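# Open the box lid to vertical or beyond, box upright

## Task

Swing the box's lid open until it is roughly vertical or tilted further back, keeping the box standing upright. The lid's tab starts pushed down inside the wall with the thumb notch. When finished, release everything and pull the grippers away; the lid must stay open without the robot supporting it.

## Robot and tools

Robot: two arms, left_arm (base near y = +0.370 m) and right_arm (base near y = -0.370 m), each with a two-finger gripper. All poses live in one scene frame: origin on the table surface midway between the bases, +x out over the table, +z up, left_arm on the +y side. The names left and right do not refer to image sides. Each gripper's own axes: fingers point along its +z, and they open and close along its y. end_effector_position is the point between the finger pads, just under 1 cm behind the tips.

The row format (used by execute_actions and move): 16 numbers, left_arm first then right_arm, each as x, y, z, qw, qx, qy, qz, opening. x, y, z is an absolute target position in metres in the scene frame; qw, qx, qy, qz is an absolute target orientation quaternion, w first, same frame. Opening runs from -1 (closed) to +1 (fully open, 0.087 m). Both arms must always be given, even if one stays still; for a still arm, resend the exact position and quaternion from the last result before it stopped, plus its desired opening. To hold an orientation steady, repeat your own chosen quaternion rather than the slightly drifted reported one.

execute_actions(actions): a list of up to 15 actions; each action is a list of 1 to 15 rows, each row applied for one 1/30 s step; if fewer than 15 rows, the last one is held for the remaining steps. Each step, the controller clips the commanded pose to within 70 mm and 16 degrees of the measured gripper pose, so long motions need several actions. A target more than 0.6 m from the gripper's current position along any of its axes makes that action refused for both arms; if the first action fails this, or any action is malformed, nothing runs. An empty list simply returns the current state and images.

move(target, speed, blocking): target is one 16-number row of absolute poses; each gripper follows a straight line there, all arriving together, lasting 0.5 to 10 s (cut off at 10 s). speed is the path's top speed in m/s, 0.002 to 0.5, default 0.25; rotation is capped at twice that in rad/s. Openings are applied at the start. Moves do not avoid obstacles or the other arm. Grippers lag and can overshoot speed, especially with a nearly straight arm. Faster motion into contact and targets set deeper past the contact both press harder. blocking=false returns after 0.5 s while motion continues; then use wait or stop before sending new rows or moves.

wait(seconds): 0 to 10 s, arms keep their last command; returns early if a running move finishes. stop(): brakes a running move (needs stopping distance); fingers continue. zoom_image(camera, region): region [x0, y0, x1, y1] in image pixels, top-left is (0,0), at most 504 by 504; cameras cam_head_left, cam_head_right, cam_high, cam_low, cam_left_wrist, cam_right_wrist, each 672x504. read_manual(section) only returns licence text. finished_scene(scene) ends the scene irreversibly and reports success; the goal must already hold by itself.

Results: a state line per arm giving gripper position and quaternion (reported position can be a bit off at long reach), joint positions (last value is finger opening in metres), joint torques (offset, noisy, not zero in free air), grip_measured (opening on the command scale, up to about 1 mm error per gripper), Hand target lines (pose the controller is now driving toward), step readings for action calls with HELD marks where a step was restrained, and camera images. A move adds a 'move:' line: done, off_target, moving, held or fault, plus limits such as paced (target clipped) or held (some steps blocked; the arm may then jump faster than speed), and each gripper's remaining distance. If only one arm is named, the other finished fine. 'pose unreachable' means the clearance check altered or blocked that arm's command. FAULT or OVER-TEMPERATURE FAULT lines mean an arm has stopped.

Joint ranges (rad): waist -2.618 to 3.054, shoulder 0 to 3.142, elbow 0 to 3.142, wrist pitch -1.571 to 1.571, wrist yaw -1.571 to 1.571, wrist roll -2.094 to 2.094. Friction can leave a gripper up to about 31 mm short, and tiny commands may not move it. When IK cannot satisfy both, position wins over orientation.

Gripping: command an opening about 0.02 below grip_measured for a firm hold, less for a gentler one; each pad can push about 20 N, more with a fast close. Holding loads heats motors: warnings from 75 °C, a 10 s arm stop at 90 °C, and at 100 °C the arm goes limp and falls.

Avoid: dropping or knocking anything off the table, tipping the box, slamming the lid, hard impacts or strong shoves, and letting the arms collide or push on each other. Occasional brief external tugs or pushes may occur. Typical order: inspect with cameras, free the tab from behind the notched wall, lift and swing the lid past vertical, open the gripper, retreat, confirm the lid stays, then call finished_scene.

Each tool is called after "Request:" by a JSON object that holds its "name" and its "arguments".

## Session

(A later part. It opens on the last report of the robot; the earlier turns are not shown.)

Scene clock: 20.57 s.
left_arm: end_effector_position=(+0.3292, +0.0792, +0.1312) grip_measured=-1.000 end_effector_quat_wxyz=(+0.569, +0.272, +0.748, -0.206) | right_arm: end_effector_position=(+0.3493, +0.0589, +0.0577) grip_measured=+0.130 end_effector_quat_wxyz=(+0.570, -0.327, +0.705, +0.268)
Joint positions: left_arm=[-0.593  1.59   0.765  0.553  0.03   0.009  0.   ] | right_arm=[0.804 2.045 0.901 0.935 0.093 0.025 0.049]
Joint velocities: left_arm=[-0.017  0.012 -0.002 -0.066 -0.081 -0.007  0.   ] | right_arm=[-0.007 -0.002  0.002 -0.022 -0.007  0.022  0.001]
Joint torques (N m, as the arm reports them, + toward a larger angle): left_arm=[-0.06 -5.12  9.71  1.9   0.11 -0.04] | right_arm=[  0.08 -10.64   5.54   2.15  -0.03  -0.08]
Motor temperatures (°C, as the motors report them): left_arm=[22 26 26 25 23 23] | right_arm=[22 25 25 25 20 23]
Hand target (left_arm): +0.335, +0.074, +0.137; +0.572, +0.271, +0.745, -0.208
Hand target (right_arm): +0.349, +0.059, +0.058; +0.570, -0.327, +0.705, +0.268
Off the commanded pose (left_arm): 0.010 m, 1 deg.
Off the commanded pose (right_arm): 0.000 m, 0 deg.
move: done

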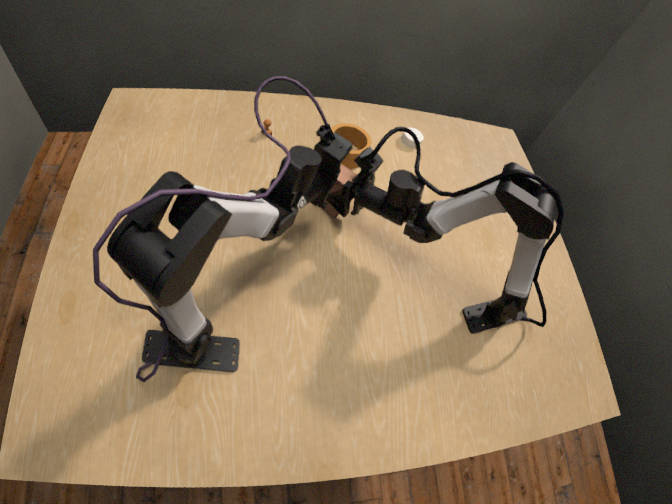

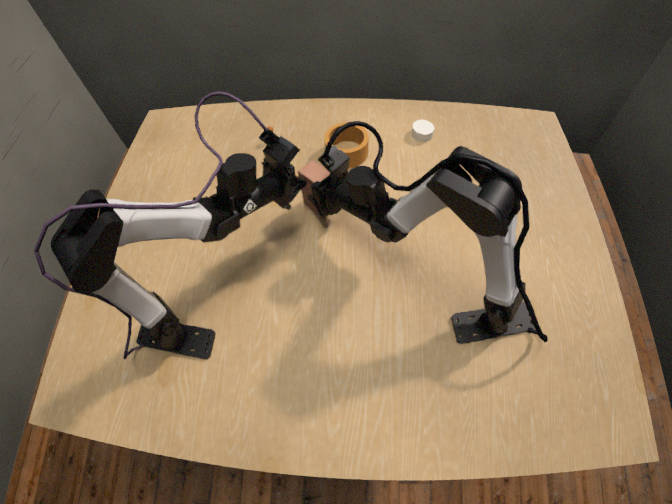

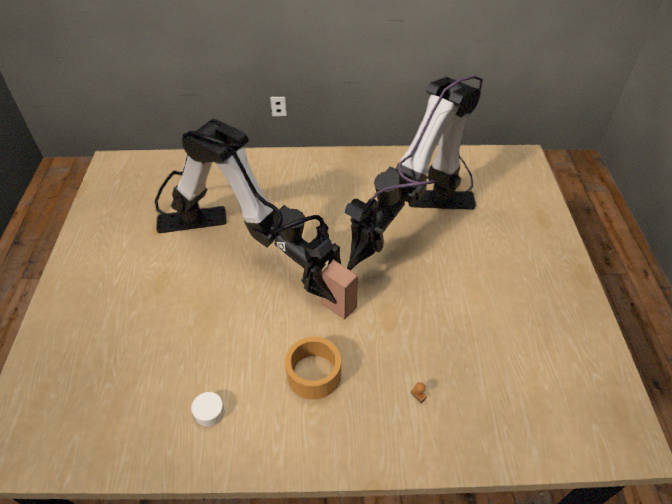

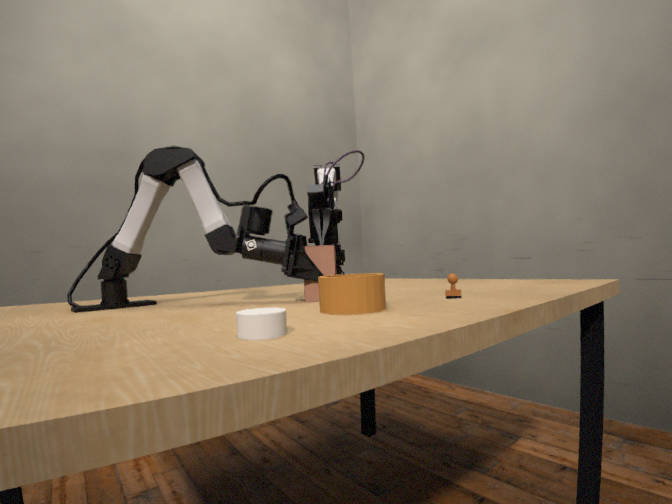

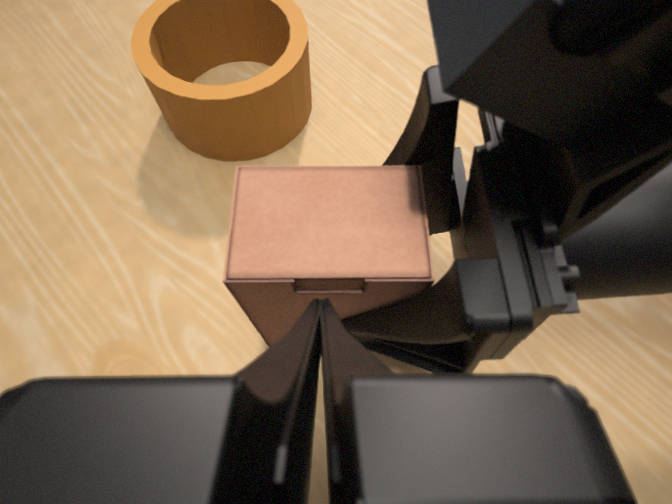

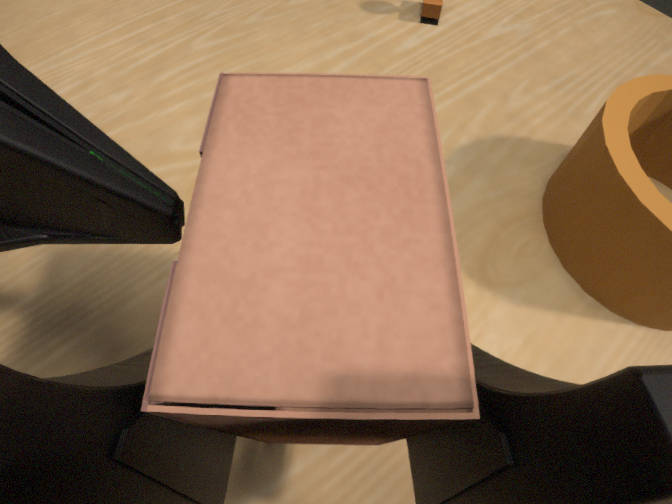

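Request:
{"name": "move", "arguments": {"target": [0.340,0.070,0.136,0.572,0.271,0.745,-0.208,-1, 0.3493,0.0589,0.0577,0.570,-0.327,0.705,0.268,0.05], "speed": 0.03}}

Request:
{"name": "zoom_image", "arguments": {"camera": "cam_left_wrist", "region": [230,200,430,350]}}

Scene clock: 21.57 s.
left_arm: end_effector_position=(+0.3328, +0.0764, +0.1259) grip_measured=-1.000 end_effector_quat_wxyz=(+0.563, +0.273, +0.753, -0.204) | right_arm: end_effector_position=(+0.3495, +0.0588, +0.0577) grip_measured=+0.130 end_effector_quat_wxyz=(+0.570, -0.326, +0.705, +0.268)
Joint positions: left_arm=[-0.593  1.618  0.785  0.546  0.03   0.009  0.   ] | right_arm=[0.804 2.045 0.901 0.935 0.094 0.025 0.049]
Joint velocities: left_arm=[ 0.012  0.012  0.002  0.037 -0.022 -0.022  0.   ] | right_arm=[-0.002  0.017 -0.007  0.007  0.007 -0.081 -0.   ]
Joint torques (N m, as the arm reports them, + toward a larger angle): left_arm=[-0.07 -5.49  9.89  1.96  0.1  -0.04] | right_arm=[  0.05 -10.74   5.66   2.14  -0.03  -0.08]
Motor temperatures (°C, as the motors report them): left_arm=[22 26 26 25 23 23] | right_arm=[22 25 25 25 20 23]
Hand target (left_arm): +0.340, +0.071, +0.136; +0.572, +0.271, +0.745, -0.208
Hand target (right_arm): +0.349, +0.059, +0.058; +0.570, -0.327, +0.705, +0.268
Off the commanded pose (left_arm): 0.014 m, 1 deg.
Off the commanded pose (right_arm): 0.000 m, 0 deg.
move: off_target (left_arm)

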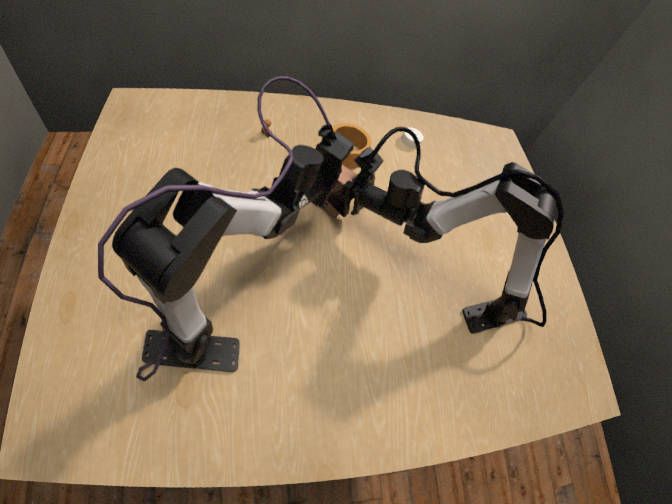

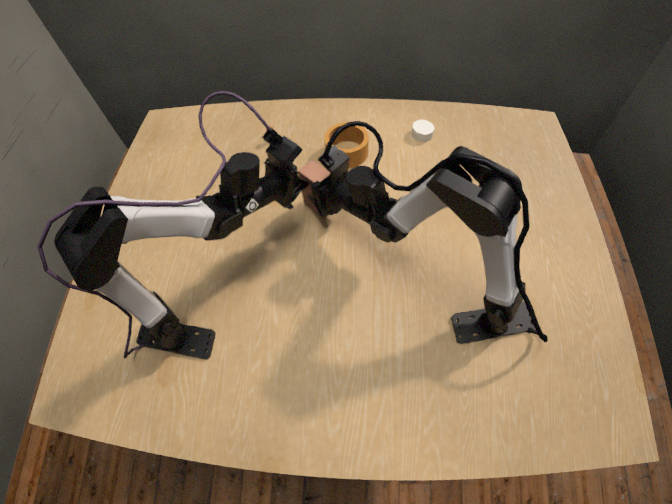

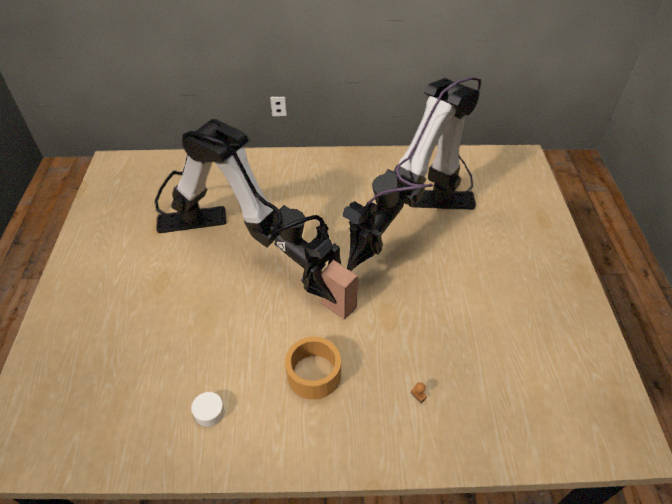

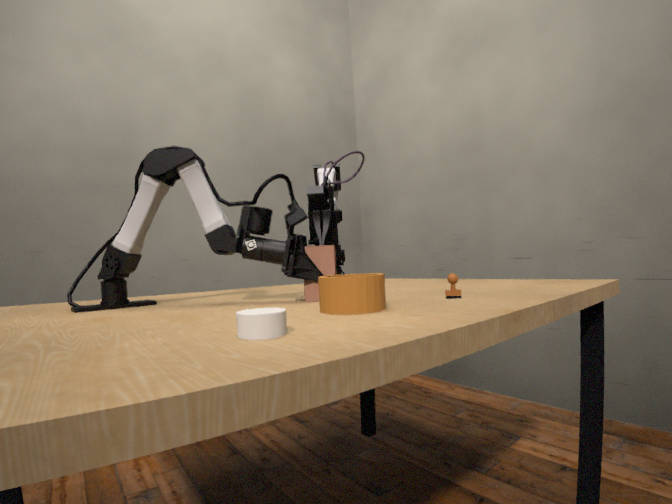

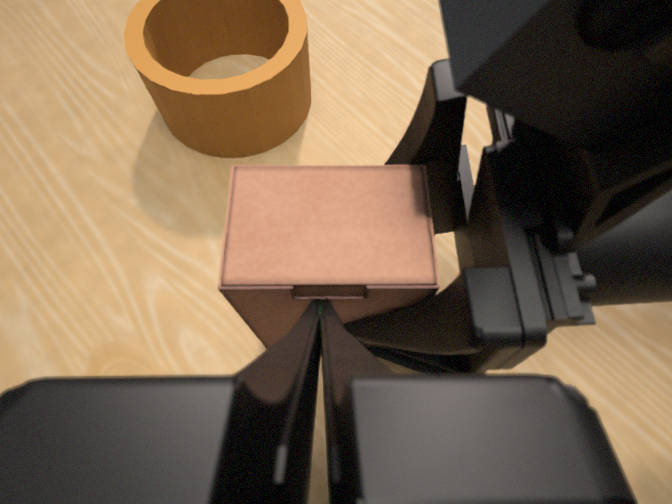

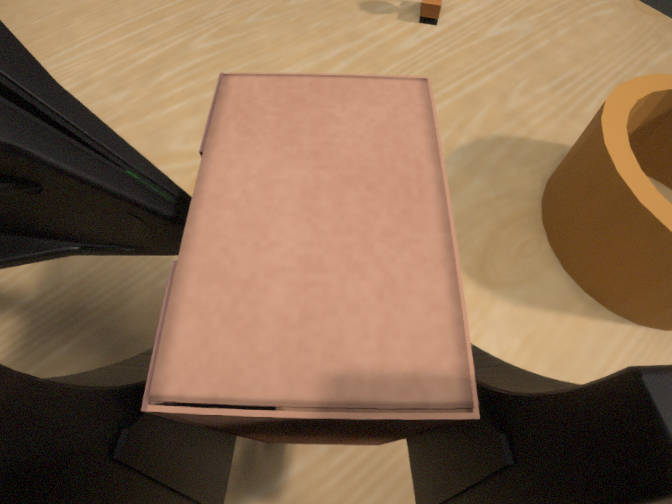

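Region (230, 200, 430, 350) of cam_left_wrist's 672x504 image, scaled by 2.520, with more detail than that image has; it fills the top 378 rows of this view, and the rest is white.

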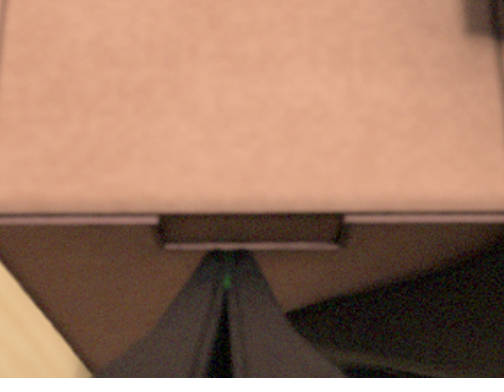

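Request:
{"name": "move", "arguments": {"target": [0.340,0.070,0.142,0.572,0.271,0.745,-0.208,-1, 0.3493,0.0589,0.0577,0.570,-0.327,0.705,0.268,0.05], "speed": 0.02}}

Request:
{"name": "zoom_image", "arguments": {"camera": "cam_left_wrist", "region": [230,200,430,350]}}

Scene clock: 22.87 s.
left_arm: end_effector_position=(+0.3311, +0.0777, +0.1216) grip_measured=-1.000 end_effector_quat_wxyz=(+0.556, +0.275, +0.758, -0.202) | right_arm: end_effector_position=(+0.3495, +0.0588, +0.0577) grip_measured=+0.130 end_effector_quat_wxyz=(+0.570, -0.326, +0.705, +0.268)
Joint positions: left_arm=[-0.593  1.618  0.785  0.527  0.03   0.009  0.   ] | right_arm=[0.804 2.045 0.901 0.935 0.094 0.025 0.049]
Joint velocities: left_arm=[-0.012  0.007  0.007 -0.037 -0.037 -0.081  0.   ] | right_arm=[-0.002 -0.017  0.002 -0.007 -0.066 -0.007 -0.   ]
Joint torques (N m, as the arm reports them, + toward a larger angle): left_arm=[-0.09 -6.59 10.67  1.89  0.1  -0.04] | right_arm=[  0.07 -10.65   5.56   2.15  -0.04  -0.07]
Motor temperatures (°C, as the motors report them): left_arm=[22 26 27 26 23 23] | right_arm=[22 25 25 25 20 23]
Hand target (left_arm): +0.339, +0.071, +0.142; +0.573, +0.271, +0.745, -0.208
Hand target (right_arm): +0.349, +0.059, +0.058; +0.570, -0.327, +0.705, +0.268
Off the commanded pose (left_arm): 0.024 m, 3 deg.
Off the commanded pose (right_arm): 0.000 m, 0 deg.
move: off_target (left_arm)

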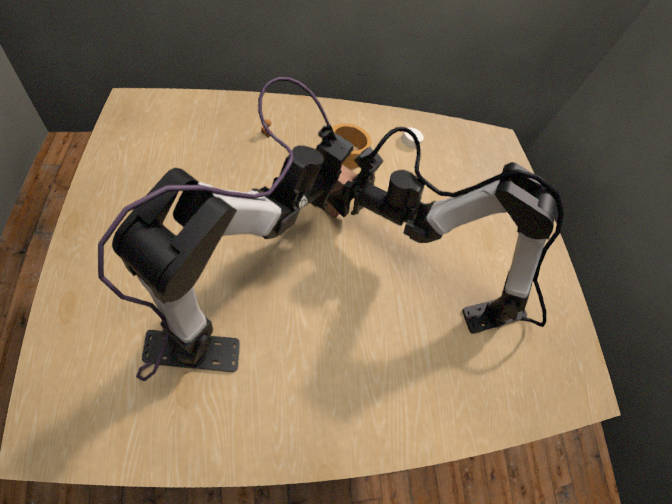

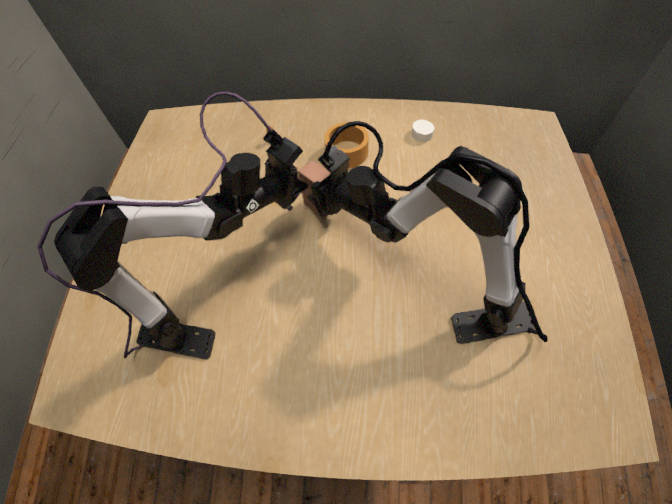

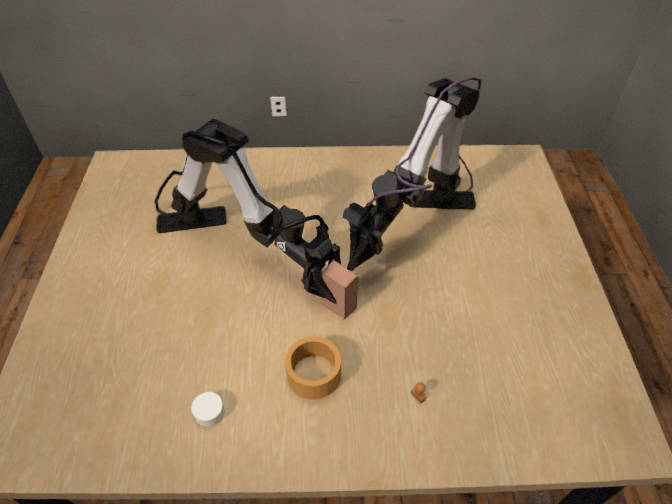

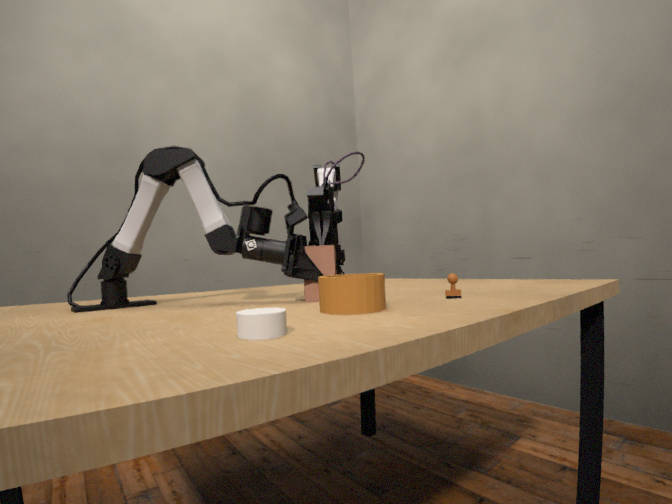

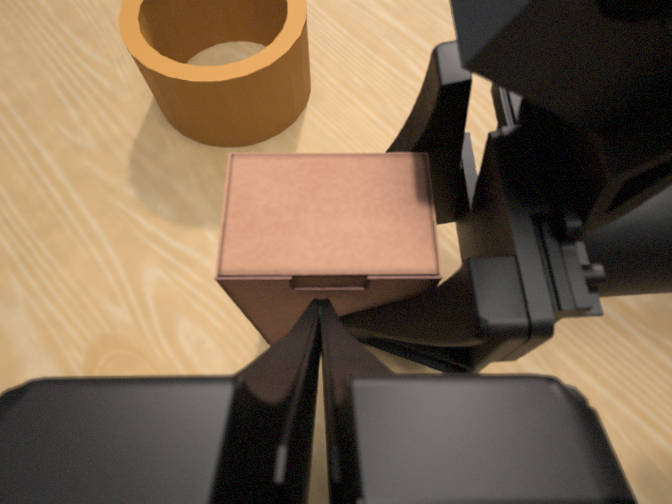

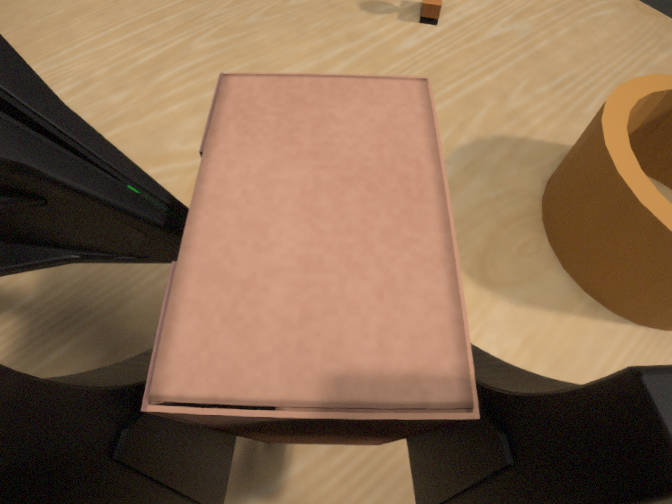

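Region (230, 200, 430, 350) of cam_left_wrist's 672x504 image, scaled by 2.520, with more detail than that image has; it fills the top 378 rows of this view, and the rest is white.

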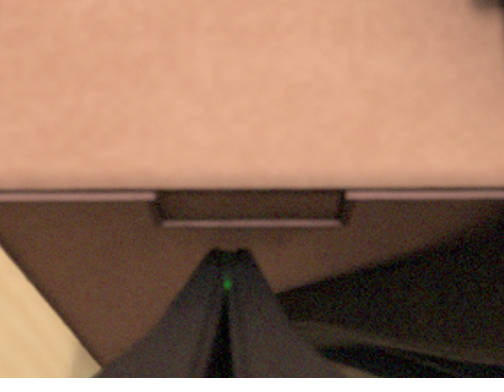

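Request:
{"name": "move", "arguments": {"target": [0.328,0.080,0.149,0.572,0.271,0.745,-0.208,-1, 0.3493,0.0589,0.0577,0.570,-0.327,0.705,0.268,0.05], "speed": 0.03}}

Scene clock: 24.17 s.
left_arm: end_effector_position=(+0.3278, +0.0803, +0.1384) grip_measured=-1.000 end_effector_quat_wxyz=(+0.565, +0.273, +0.751, -0.205) | right_arm: end_effector_position=(+0.3495, +0.0588, +0.0577) grip_measured=+0.130 end_effector_quat_wxyz=(+0.570, -0.326, +0.705, +0.268)
Joint positions: left_arm=[-0.593  1.565  0.785  0.497  0.03   0.009  0.   ] | right_arm=[0.804 2.045 0.901 0.935 0.094 0.025 0.049]
Joint velocities: left_arm=[-0.017 -0.012  0.002 -0.022  0.051 -0.022  0.   ] | right_arm=[-0.012 -0.017  0.007 -0.007 -0.022  0.037  0.001]
Joint torques (N m, as the arm reports them, + toward a larger angle): left_arm=[-0.03 -7.46  7.97  1.91  0.11 -0.03] | right_arm=[  0.03 -10.69   5.62   2.17  -0.05  -0.08]
Motor temperatures (°C, as the motors report them): left_arm=[22 26 27 26 23 23] | right_arm=[22 25 25 25 20 23]
Hand target (left_arm): +0.328, +0.080, +0.149; +0.572, +0.271, +0.745, -0.208
Hand target (right_arm): +0.349, +0.059, +0.058; +0.570, -0.327, +0.705, +0.268
Off the commanded pose (left_arm): 0.011 m, 1 deg.
Off the commanded pose (right_arm): 0.000 m, 0 deg.
move: off_target (left_arm)

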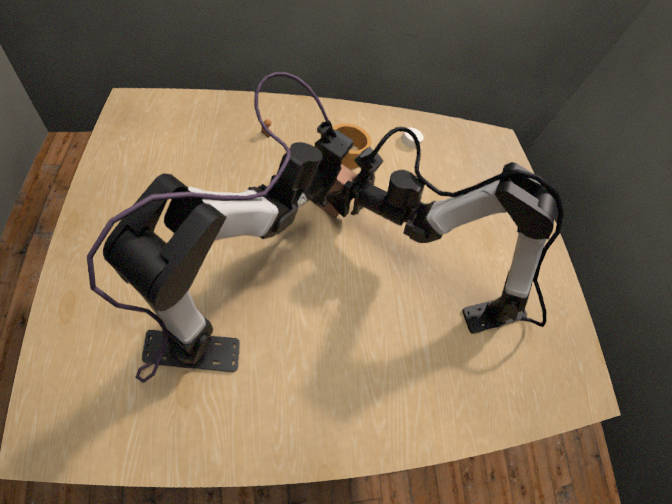

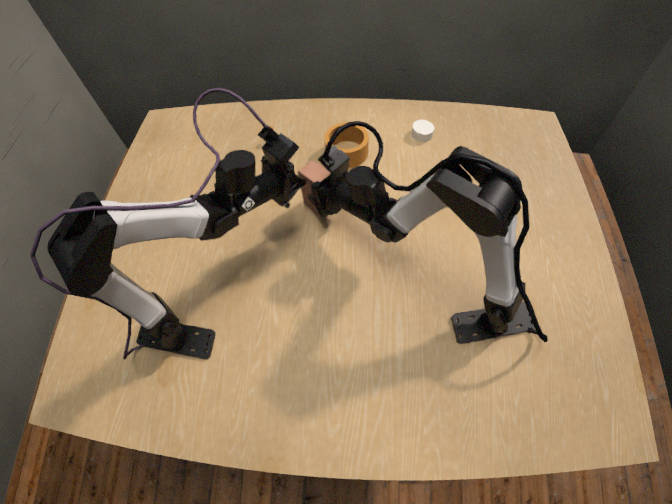

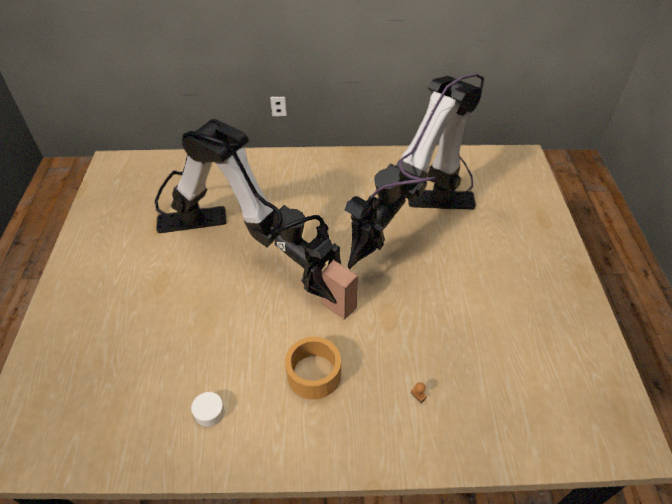

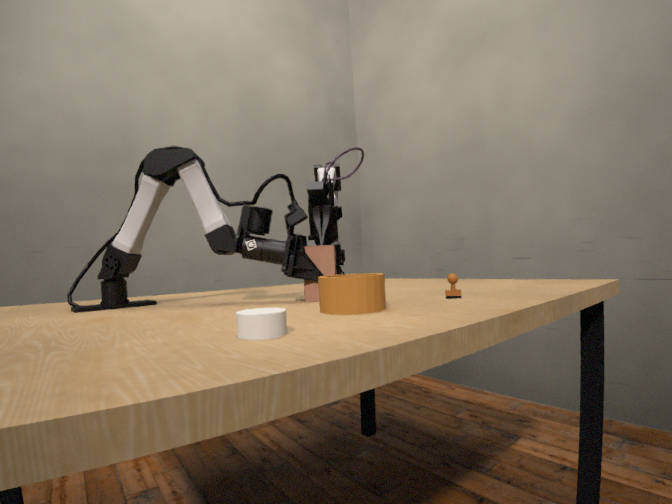

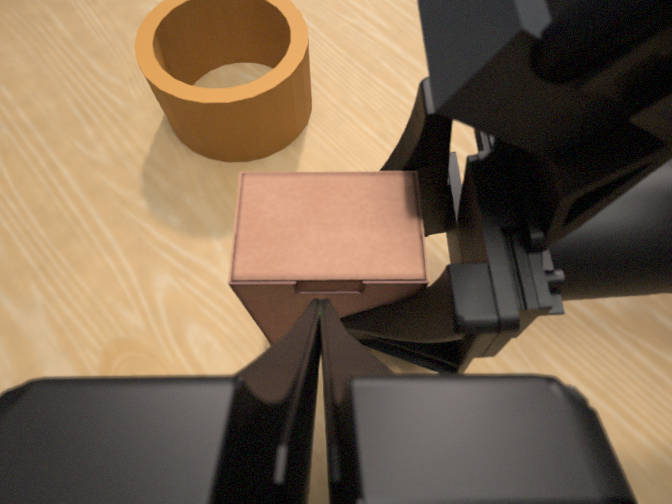

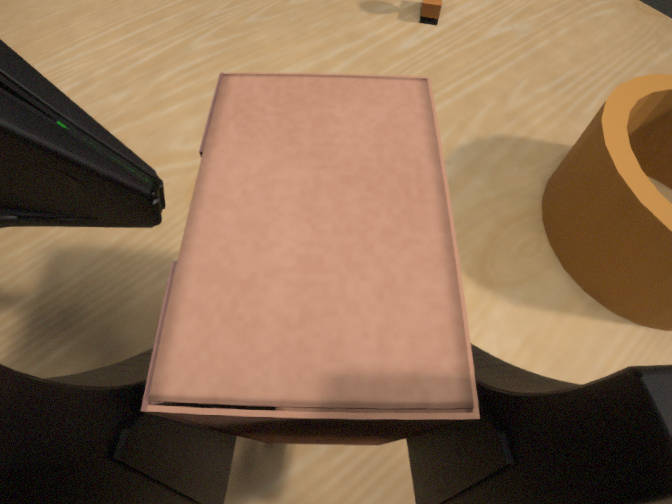

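Request:
{"name": "move", "arguments": {"target": [0.340,0.070,0.139,0.572,0.271,0.745,-0.208,-1, 0.3493,0.0589,0.0577,0.570,-0.327,0.705,0.268,0.05], "speed": 0.03}}

Request:
{"name": "zoom_image", "arguments": {"camera": "cam_left_wrist", "region": [230,200,430,350]}}

Scene clock: 25.07 s.
left_arm: end_effector_position=(+0.3298, +0.0787, +0.1229) grip_measured=-1.000 end_effector_quat_wxyz=(+0.554, +0.276, +0.759, -0.202) | right_arm: end_effector_position=(+0.3495, +0.0588, +0.0577) grip_measured=+0.130 end_effector_quat_wxyz=(+0.570, -0.326, +0.705, +0.268)
Joint positions: left_arm=[-0.593  1.608  0.785  0.514  0.03   0.009  0.   ] | right_arm=[0.804 2.045 0.901 0.935 0.094 0.025 0.049]
Joint velocities: left_arm=[ 0.022  0.002  0.002  0.037 -0.037  0.051  0.   ] | right_arm=[ 0.002 -0.017  0.007  0.022  0.007 -0.022  0.001]
Joint torques (N m, as the arm reports them, + toward a larger angle): left_arm=[-0.07 -5.43 10.21  2.08  0.11 -0.04] | right_arm=[  0.08 -10.68   5.5    2.15  -0.05  -0.07]
Motor temperatures (°C, as the motors report them): left_arm=[22 26 27 26 23 23] | right_arm=[22 26 25 25 20 23]
Hand target (left_arm): +0.339, +0.071, +0.139; +0.572, +0.271, +0.745, -0.208
Hand target (right_arm): +0.349, +0.059, +0.058; +0.570, -0.327, +0.705, +0.268
Off the commanded pose (left_arm): 0.021 m, 3 deg.
Off the commanded pose (right_arm): 0.000 m, 0 deg.
move: off_target (left_arm)

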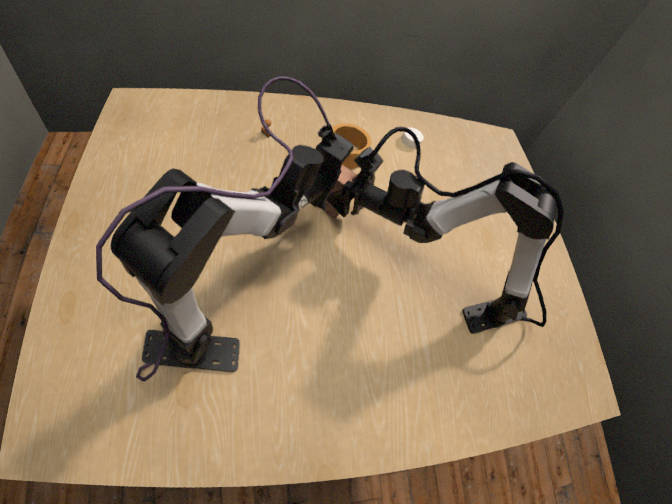

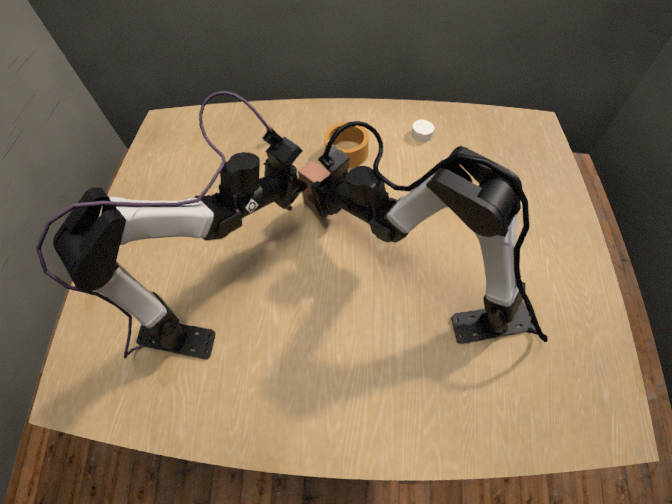

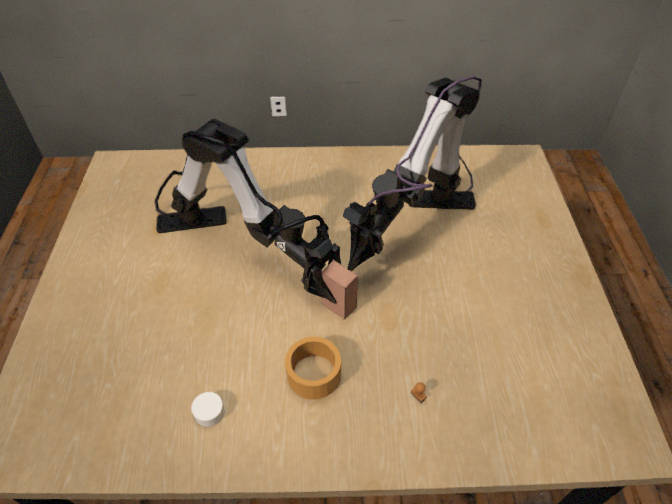

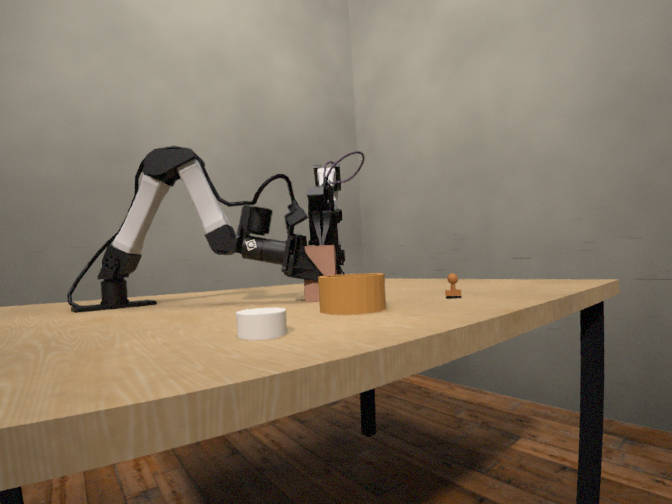

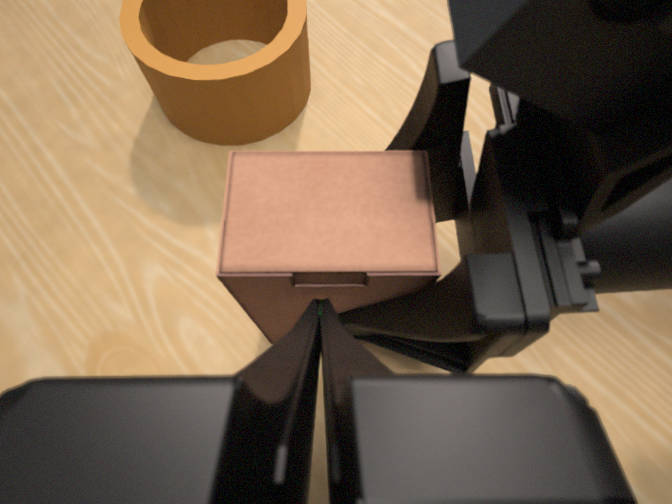

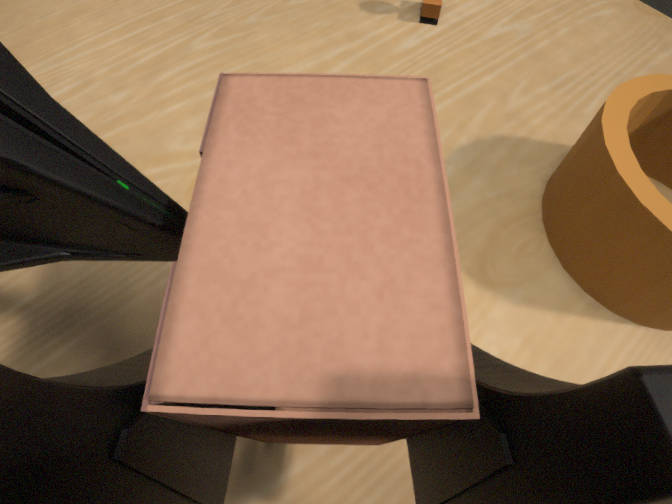

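Region (230, 200, 430, 350) of cam_left_wrist's 672x504 image, scaled by 2.520, with more detail than that image has; it fills the top 378 rows of this view, and the rest is white.

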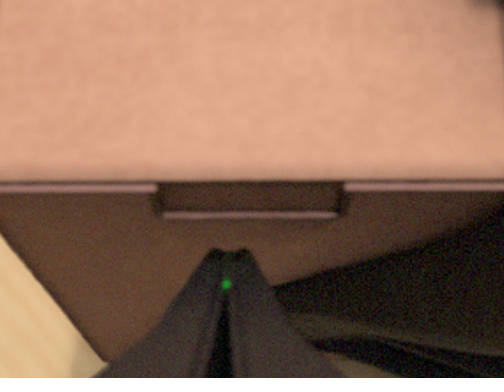

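Request:
{"name": "move", "arguments": {"target": [0.3315,0.0775,0.136,0.583,0.268,0.738,-0.212,-1, 0.3493,0.0589,0.0577,0.570,-0.327,0.705,0.268,0.05], "speed": 0.02}}

Request:
{"name": "zoom_image", "arguments": {"camera": "cam_left_wrist", "region": [230,200,430,350]}}

Scene clock: 27.37 s.
left_arm: end_effector_position=(+0.3344, +0.0751, +0.1349) grip_measured=-1.000 end_effector_quat_wxyz=(+0.574, +0.271, +0.744, -0.208) | right_arm: end_effector_position=(+0.3502, +0.0583, +0.0577) grip_measured=+0.130 end_effector_quat_wxyz=(+0.571, -0.325, +0.706, +0.266)
Joint positions: left_arm=[-0.593  1.608  0.785  0.566  0.03   0.009  0.   ] | right_arm=[0.804 2.045 0.901 0.935 0.099 0.025 0.049]
Joint velocities: left_arm=[-0.007  0.002 -0.012 -0.037  0.007  0.081  0.   ] | right_arm=[-0.002 -0.007 -0.007  0.022 -0.007 -0.11  -0.   ]
Joint torques (N m, as the arm reports them, + toward a larger angle): left_arm=[ 0.06 -7.11  5.11  2.32  0.12 -0.04] | right_arm=[  0.05 -10.66   5.56   2.14  -0.1   -0.09]
Motor temperatures (°C, as the motors report them): left_arm=[22 27 27 26 23 23] | right_arm=[22 26 25 25 20 23]
Hand target (left_arm): +0.331, +0.078, +0.136; +0.582, +0.268, +0.738, -0.212
Hand target (right_arm): +0.349, +0.059, +0.058; +0.570, -0.327, +0.705, +0.268
Off the commanded pose (left_arm): 0.004 m, 1 deg.
Off the commanded pose (right_arm): 0.001 m, 0 deg.
move: done

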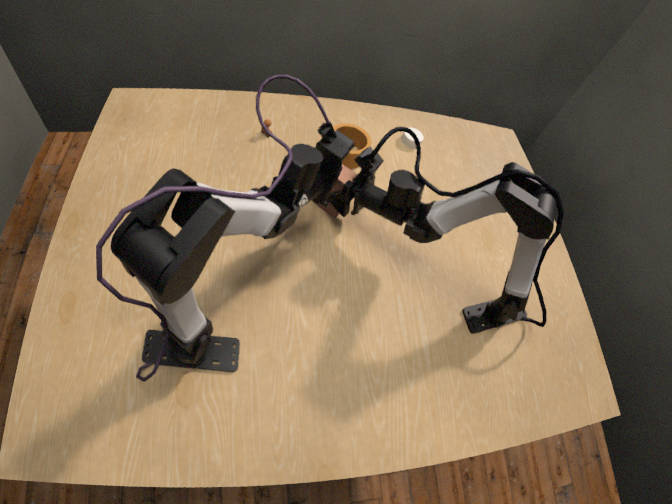

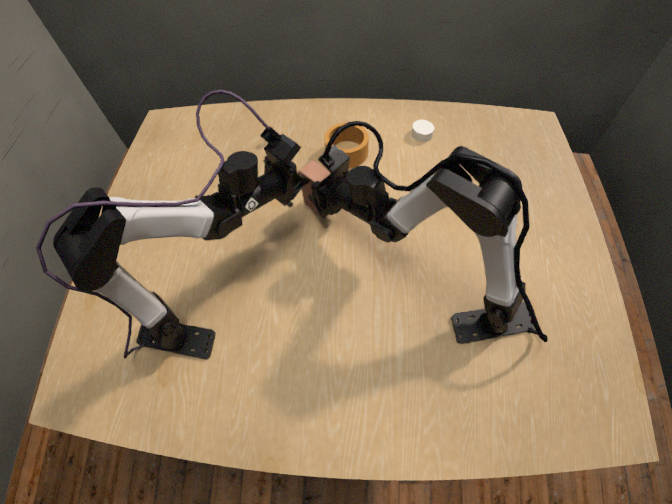

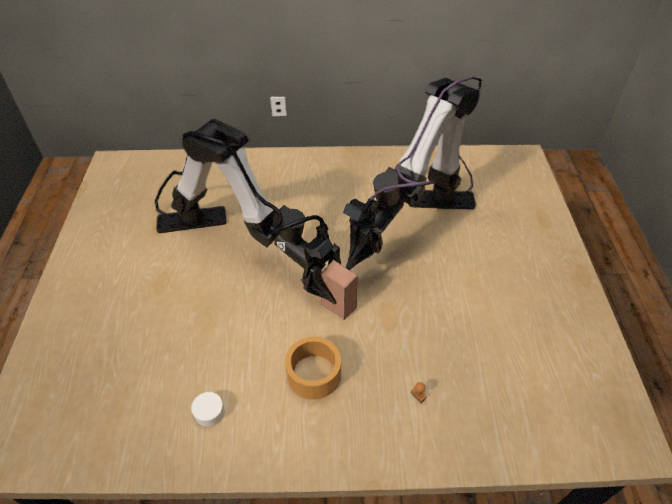

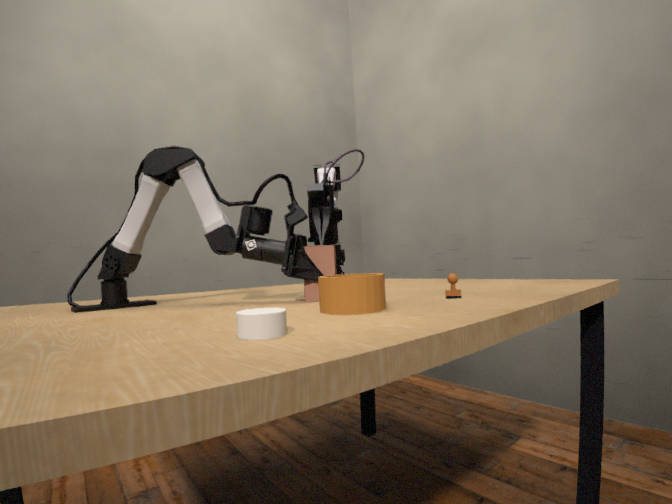

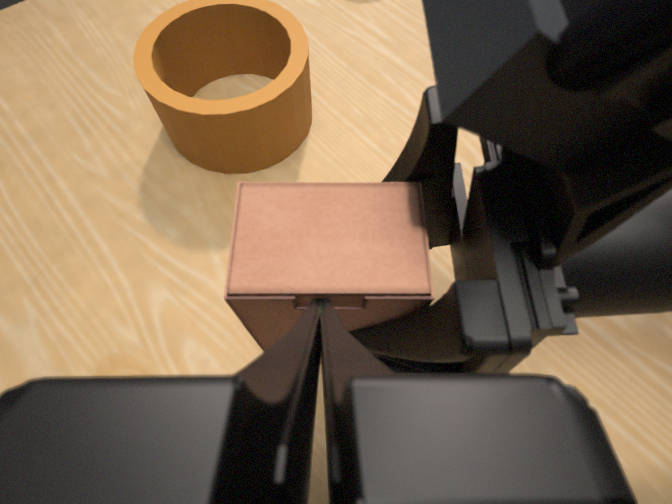

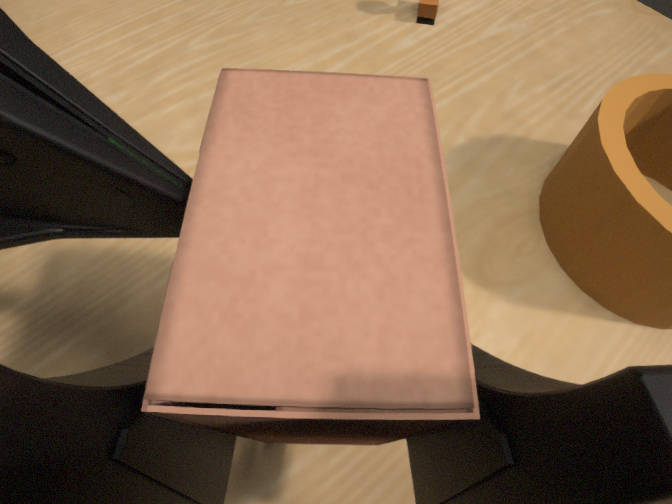

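Region (230, 200, 430, 350) of cam_left_wrist's 672x504 image, scaled by 2.520, with more detail than that image has; it fills the top 378 rows of this view, and the rest is white.

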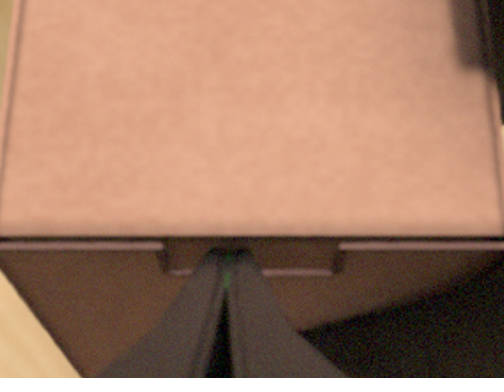

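In the notch, lid slightly lifting. Keep tilting wrist up and lift.

Request:
{"name": "move", "arguments": {"target": [0.338,0.072,0.155,0.595,0.265,0.729,-0.217,-1, 0.3493,0.0589,0.0577,0.570,-0.327,0.705,0.268,0.05], "speed": 0.025}}

Scene clock: 28.77 s.
left_arm: end_effector_position=(+0.3342, +0.0752, +0.1345) grip_measured=-1.000 end_effector_quat_wxyz=(+0.574, +0.271, +0.745, -0.208) | right_arm: end_effector_position=(+0.3502, +0.0582, +0.0577) grip_measured=+0.130 end_effector_quat_wxyz=(+0.571, -0.325, +0.706, +0.266)
Joint positions: left_arm=[-0.593  1.608  0.785  0.565  0.03   0.009  0.   ] | right_arm=[0.804 2.045 0.901 0.935 0.099 0.025 0.049]
Joint velocities: left_arm=[ 0.012  0.002 -0.002 -0.066  0.051  0.037  0.   ] | right_arm=[ 0.007 -0.002  0.002 -0.007 -0.037  0.007  0.   ]
Joint torques (N m, as the arm reports them, + toward a larger angle): left_arm=[ 0.08 -7.74  8.3   2.15  0.14 -0.06] | right_arm=[  0.07 -10.7    5.56   2.16  -0.09  -0.07]
Motor temperatures (°C, as the motors report them): left_arm=[22 27 27 26 23 23] | right_arm=[22 26 25 25 20 23]
Hand target (left_arm): +0.338, +0.072, +0.155; +0.594, +0.265, +0.728, -0.217
Hand target (right_arm): +0.349, +0.059, +0.058; +0.570, -0.327, +0.705, +0.268
Off the commanded pose (left_arm): 0.021 m, 3 deg.
Off the commanded pose (right_arm): 0.001 m, 0 deg.
move: off_target (left_arm)

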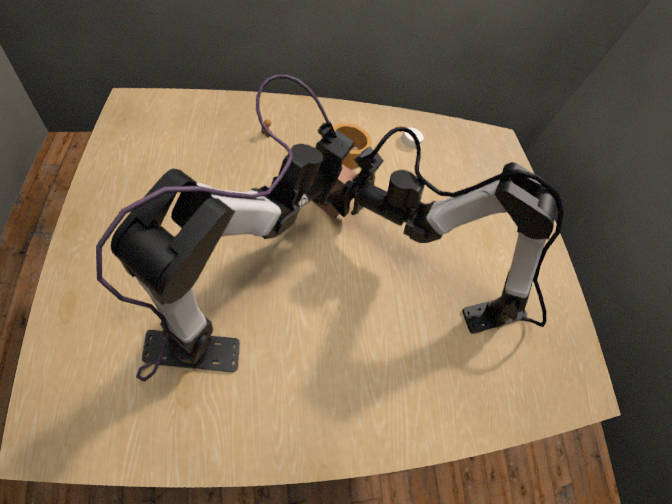

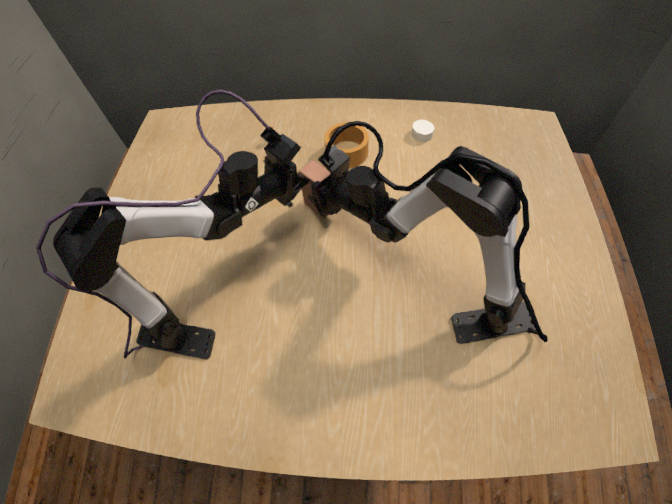

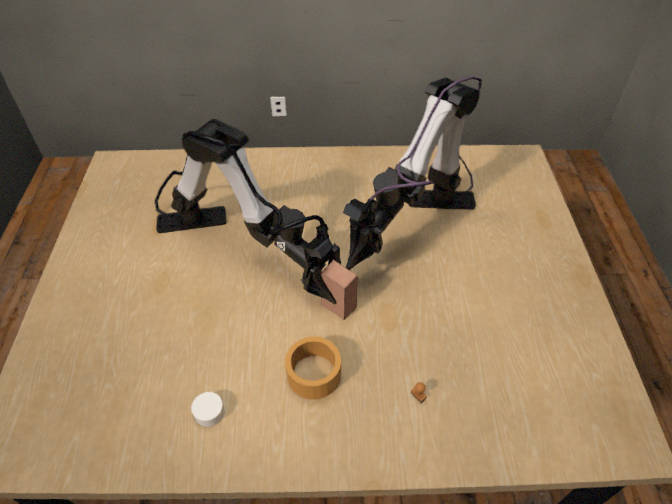

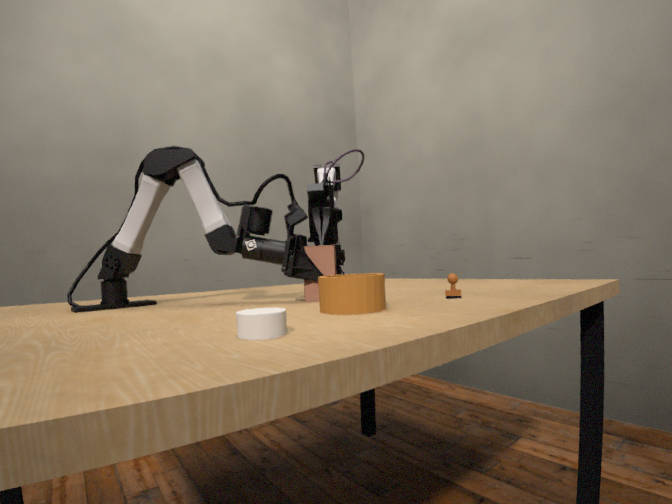

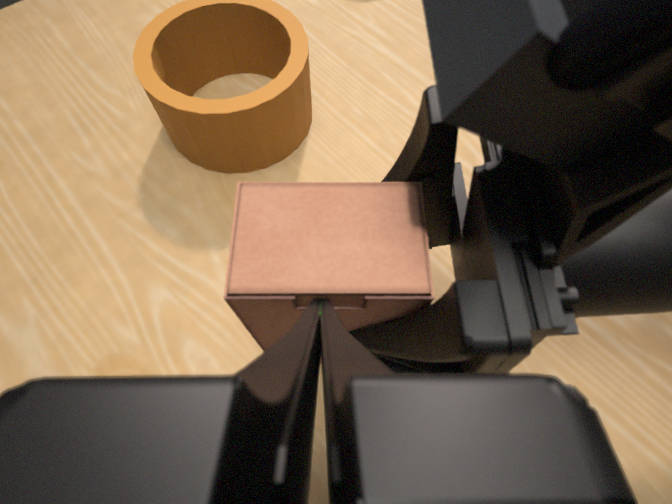

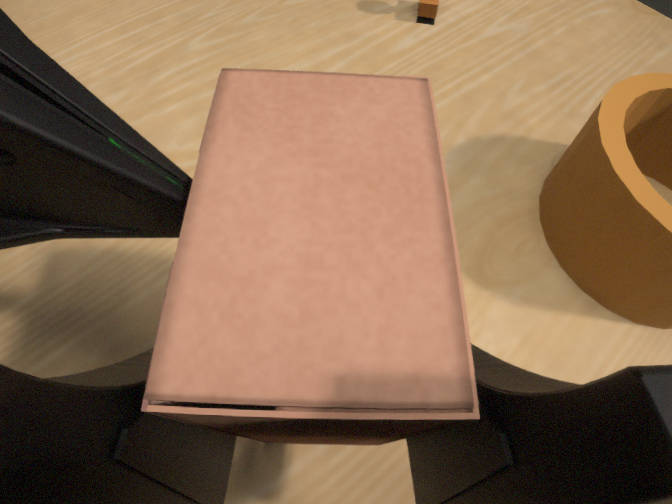

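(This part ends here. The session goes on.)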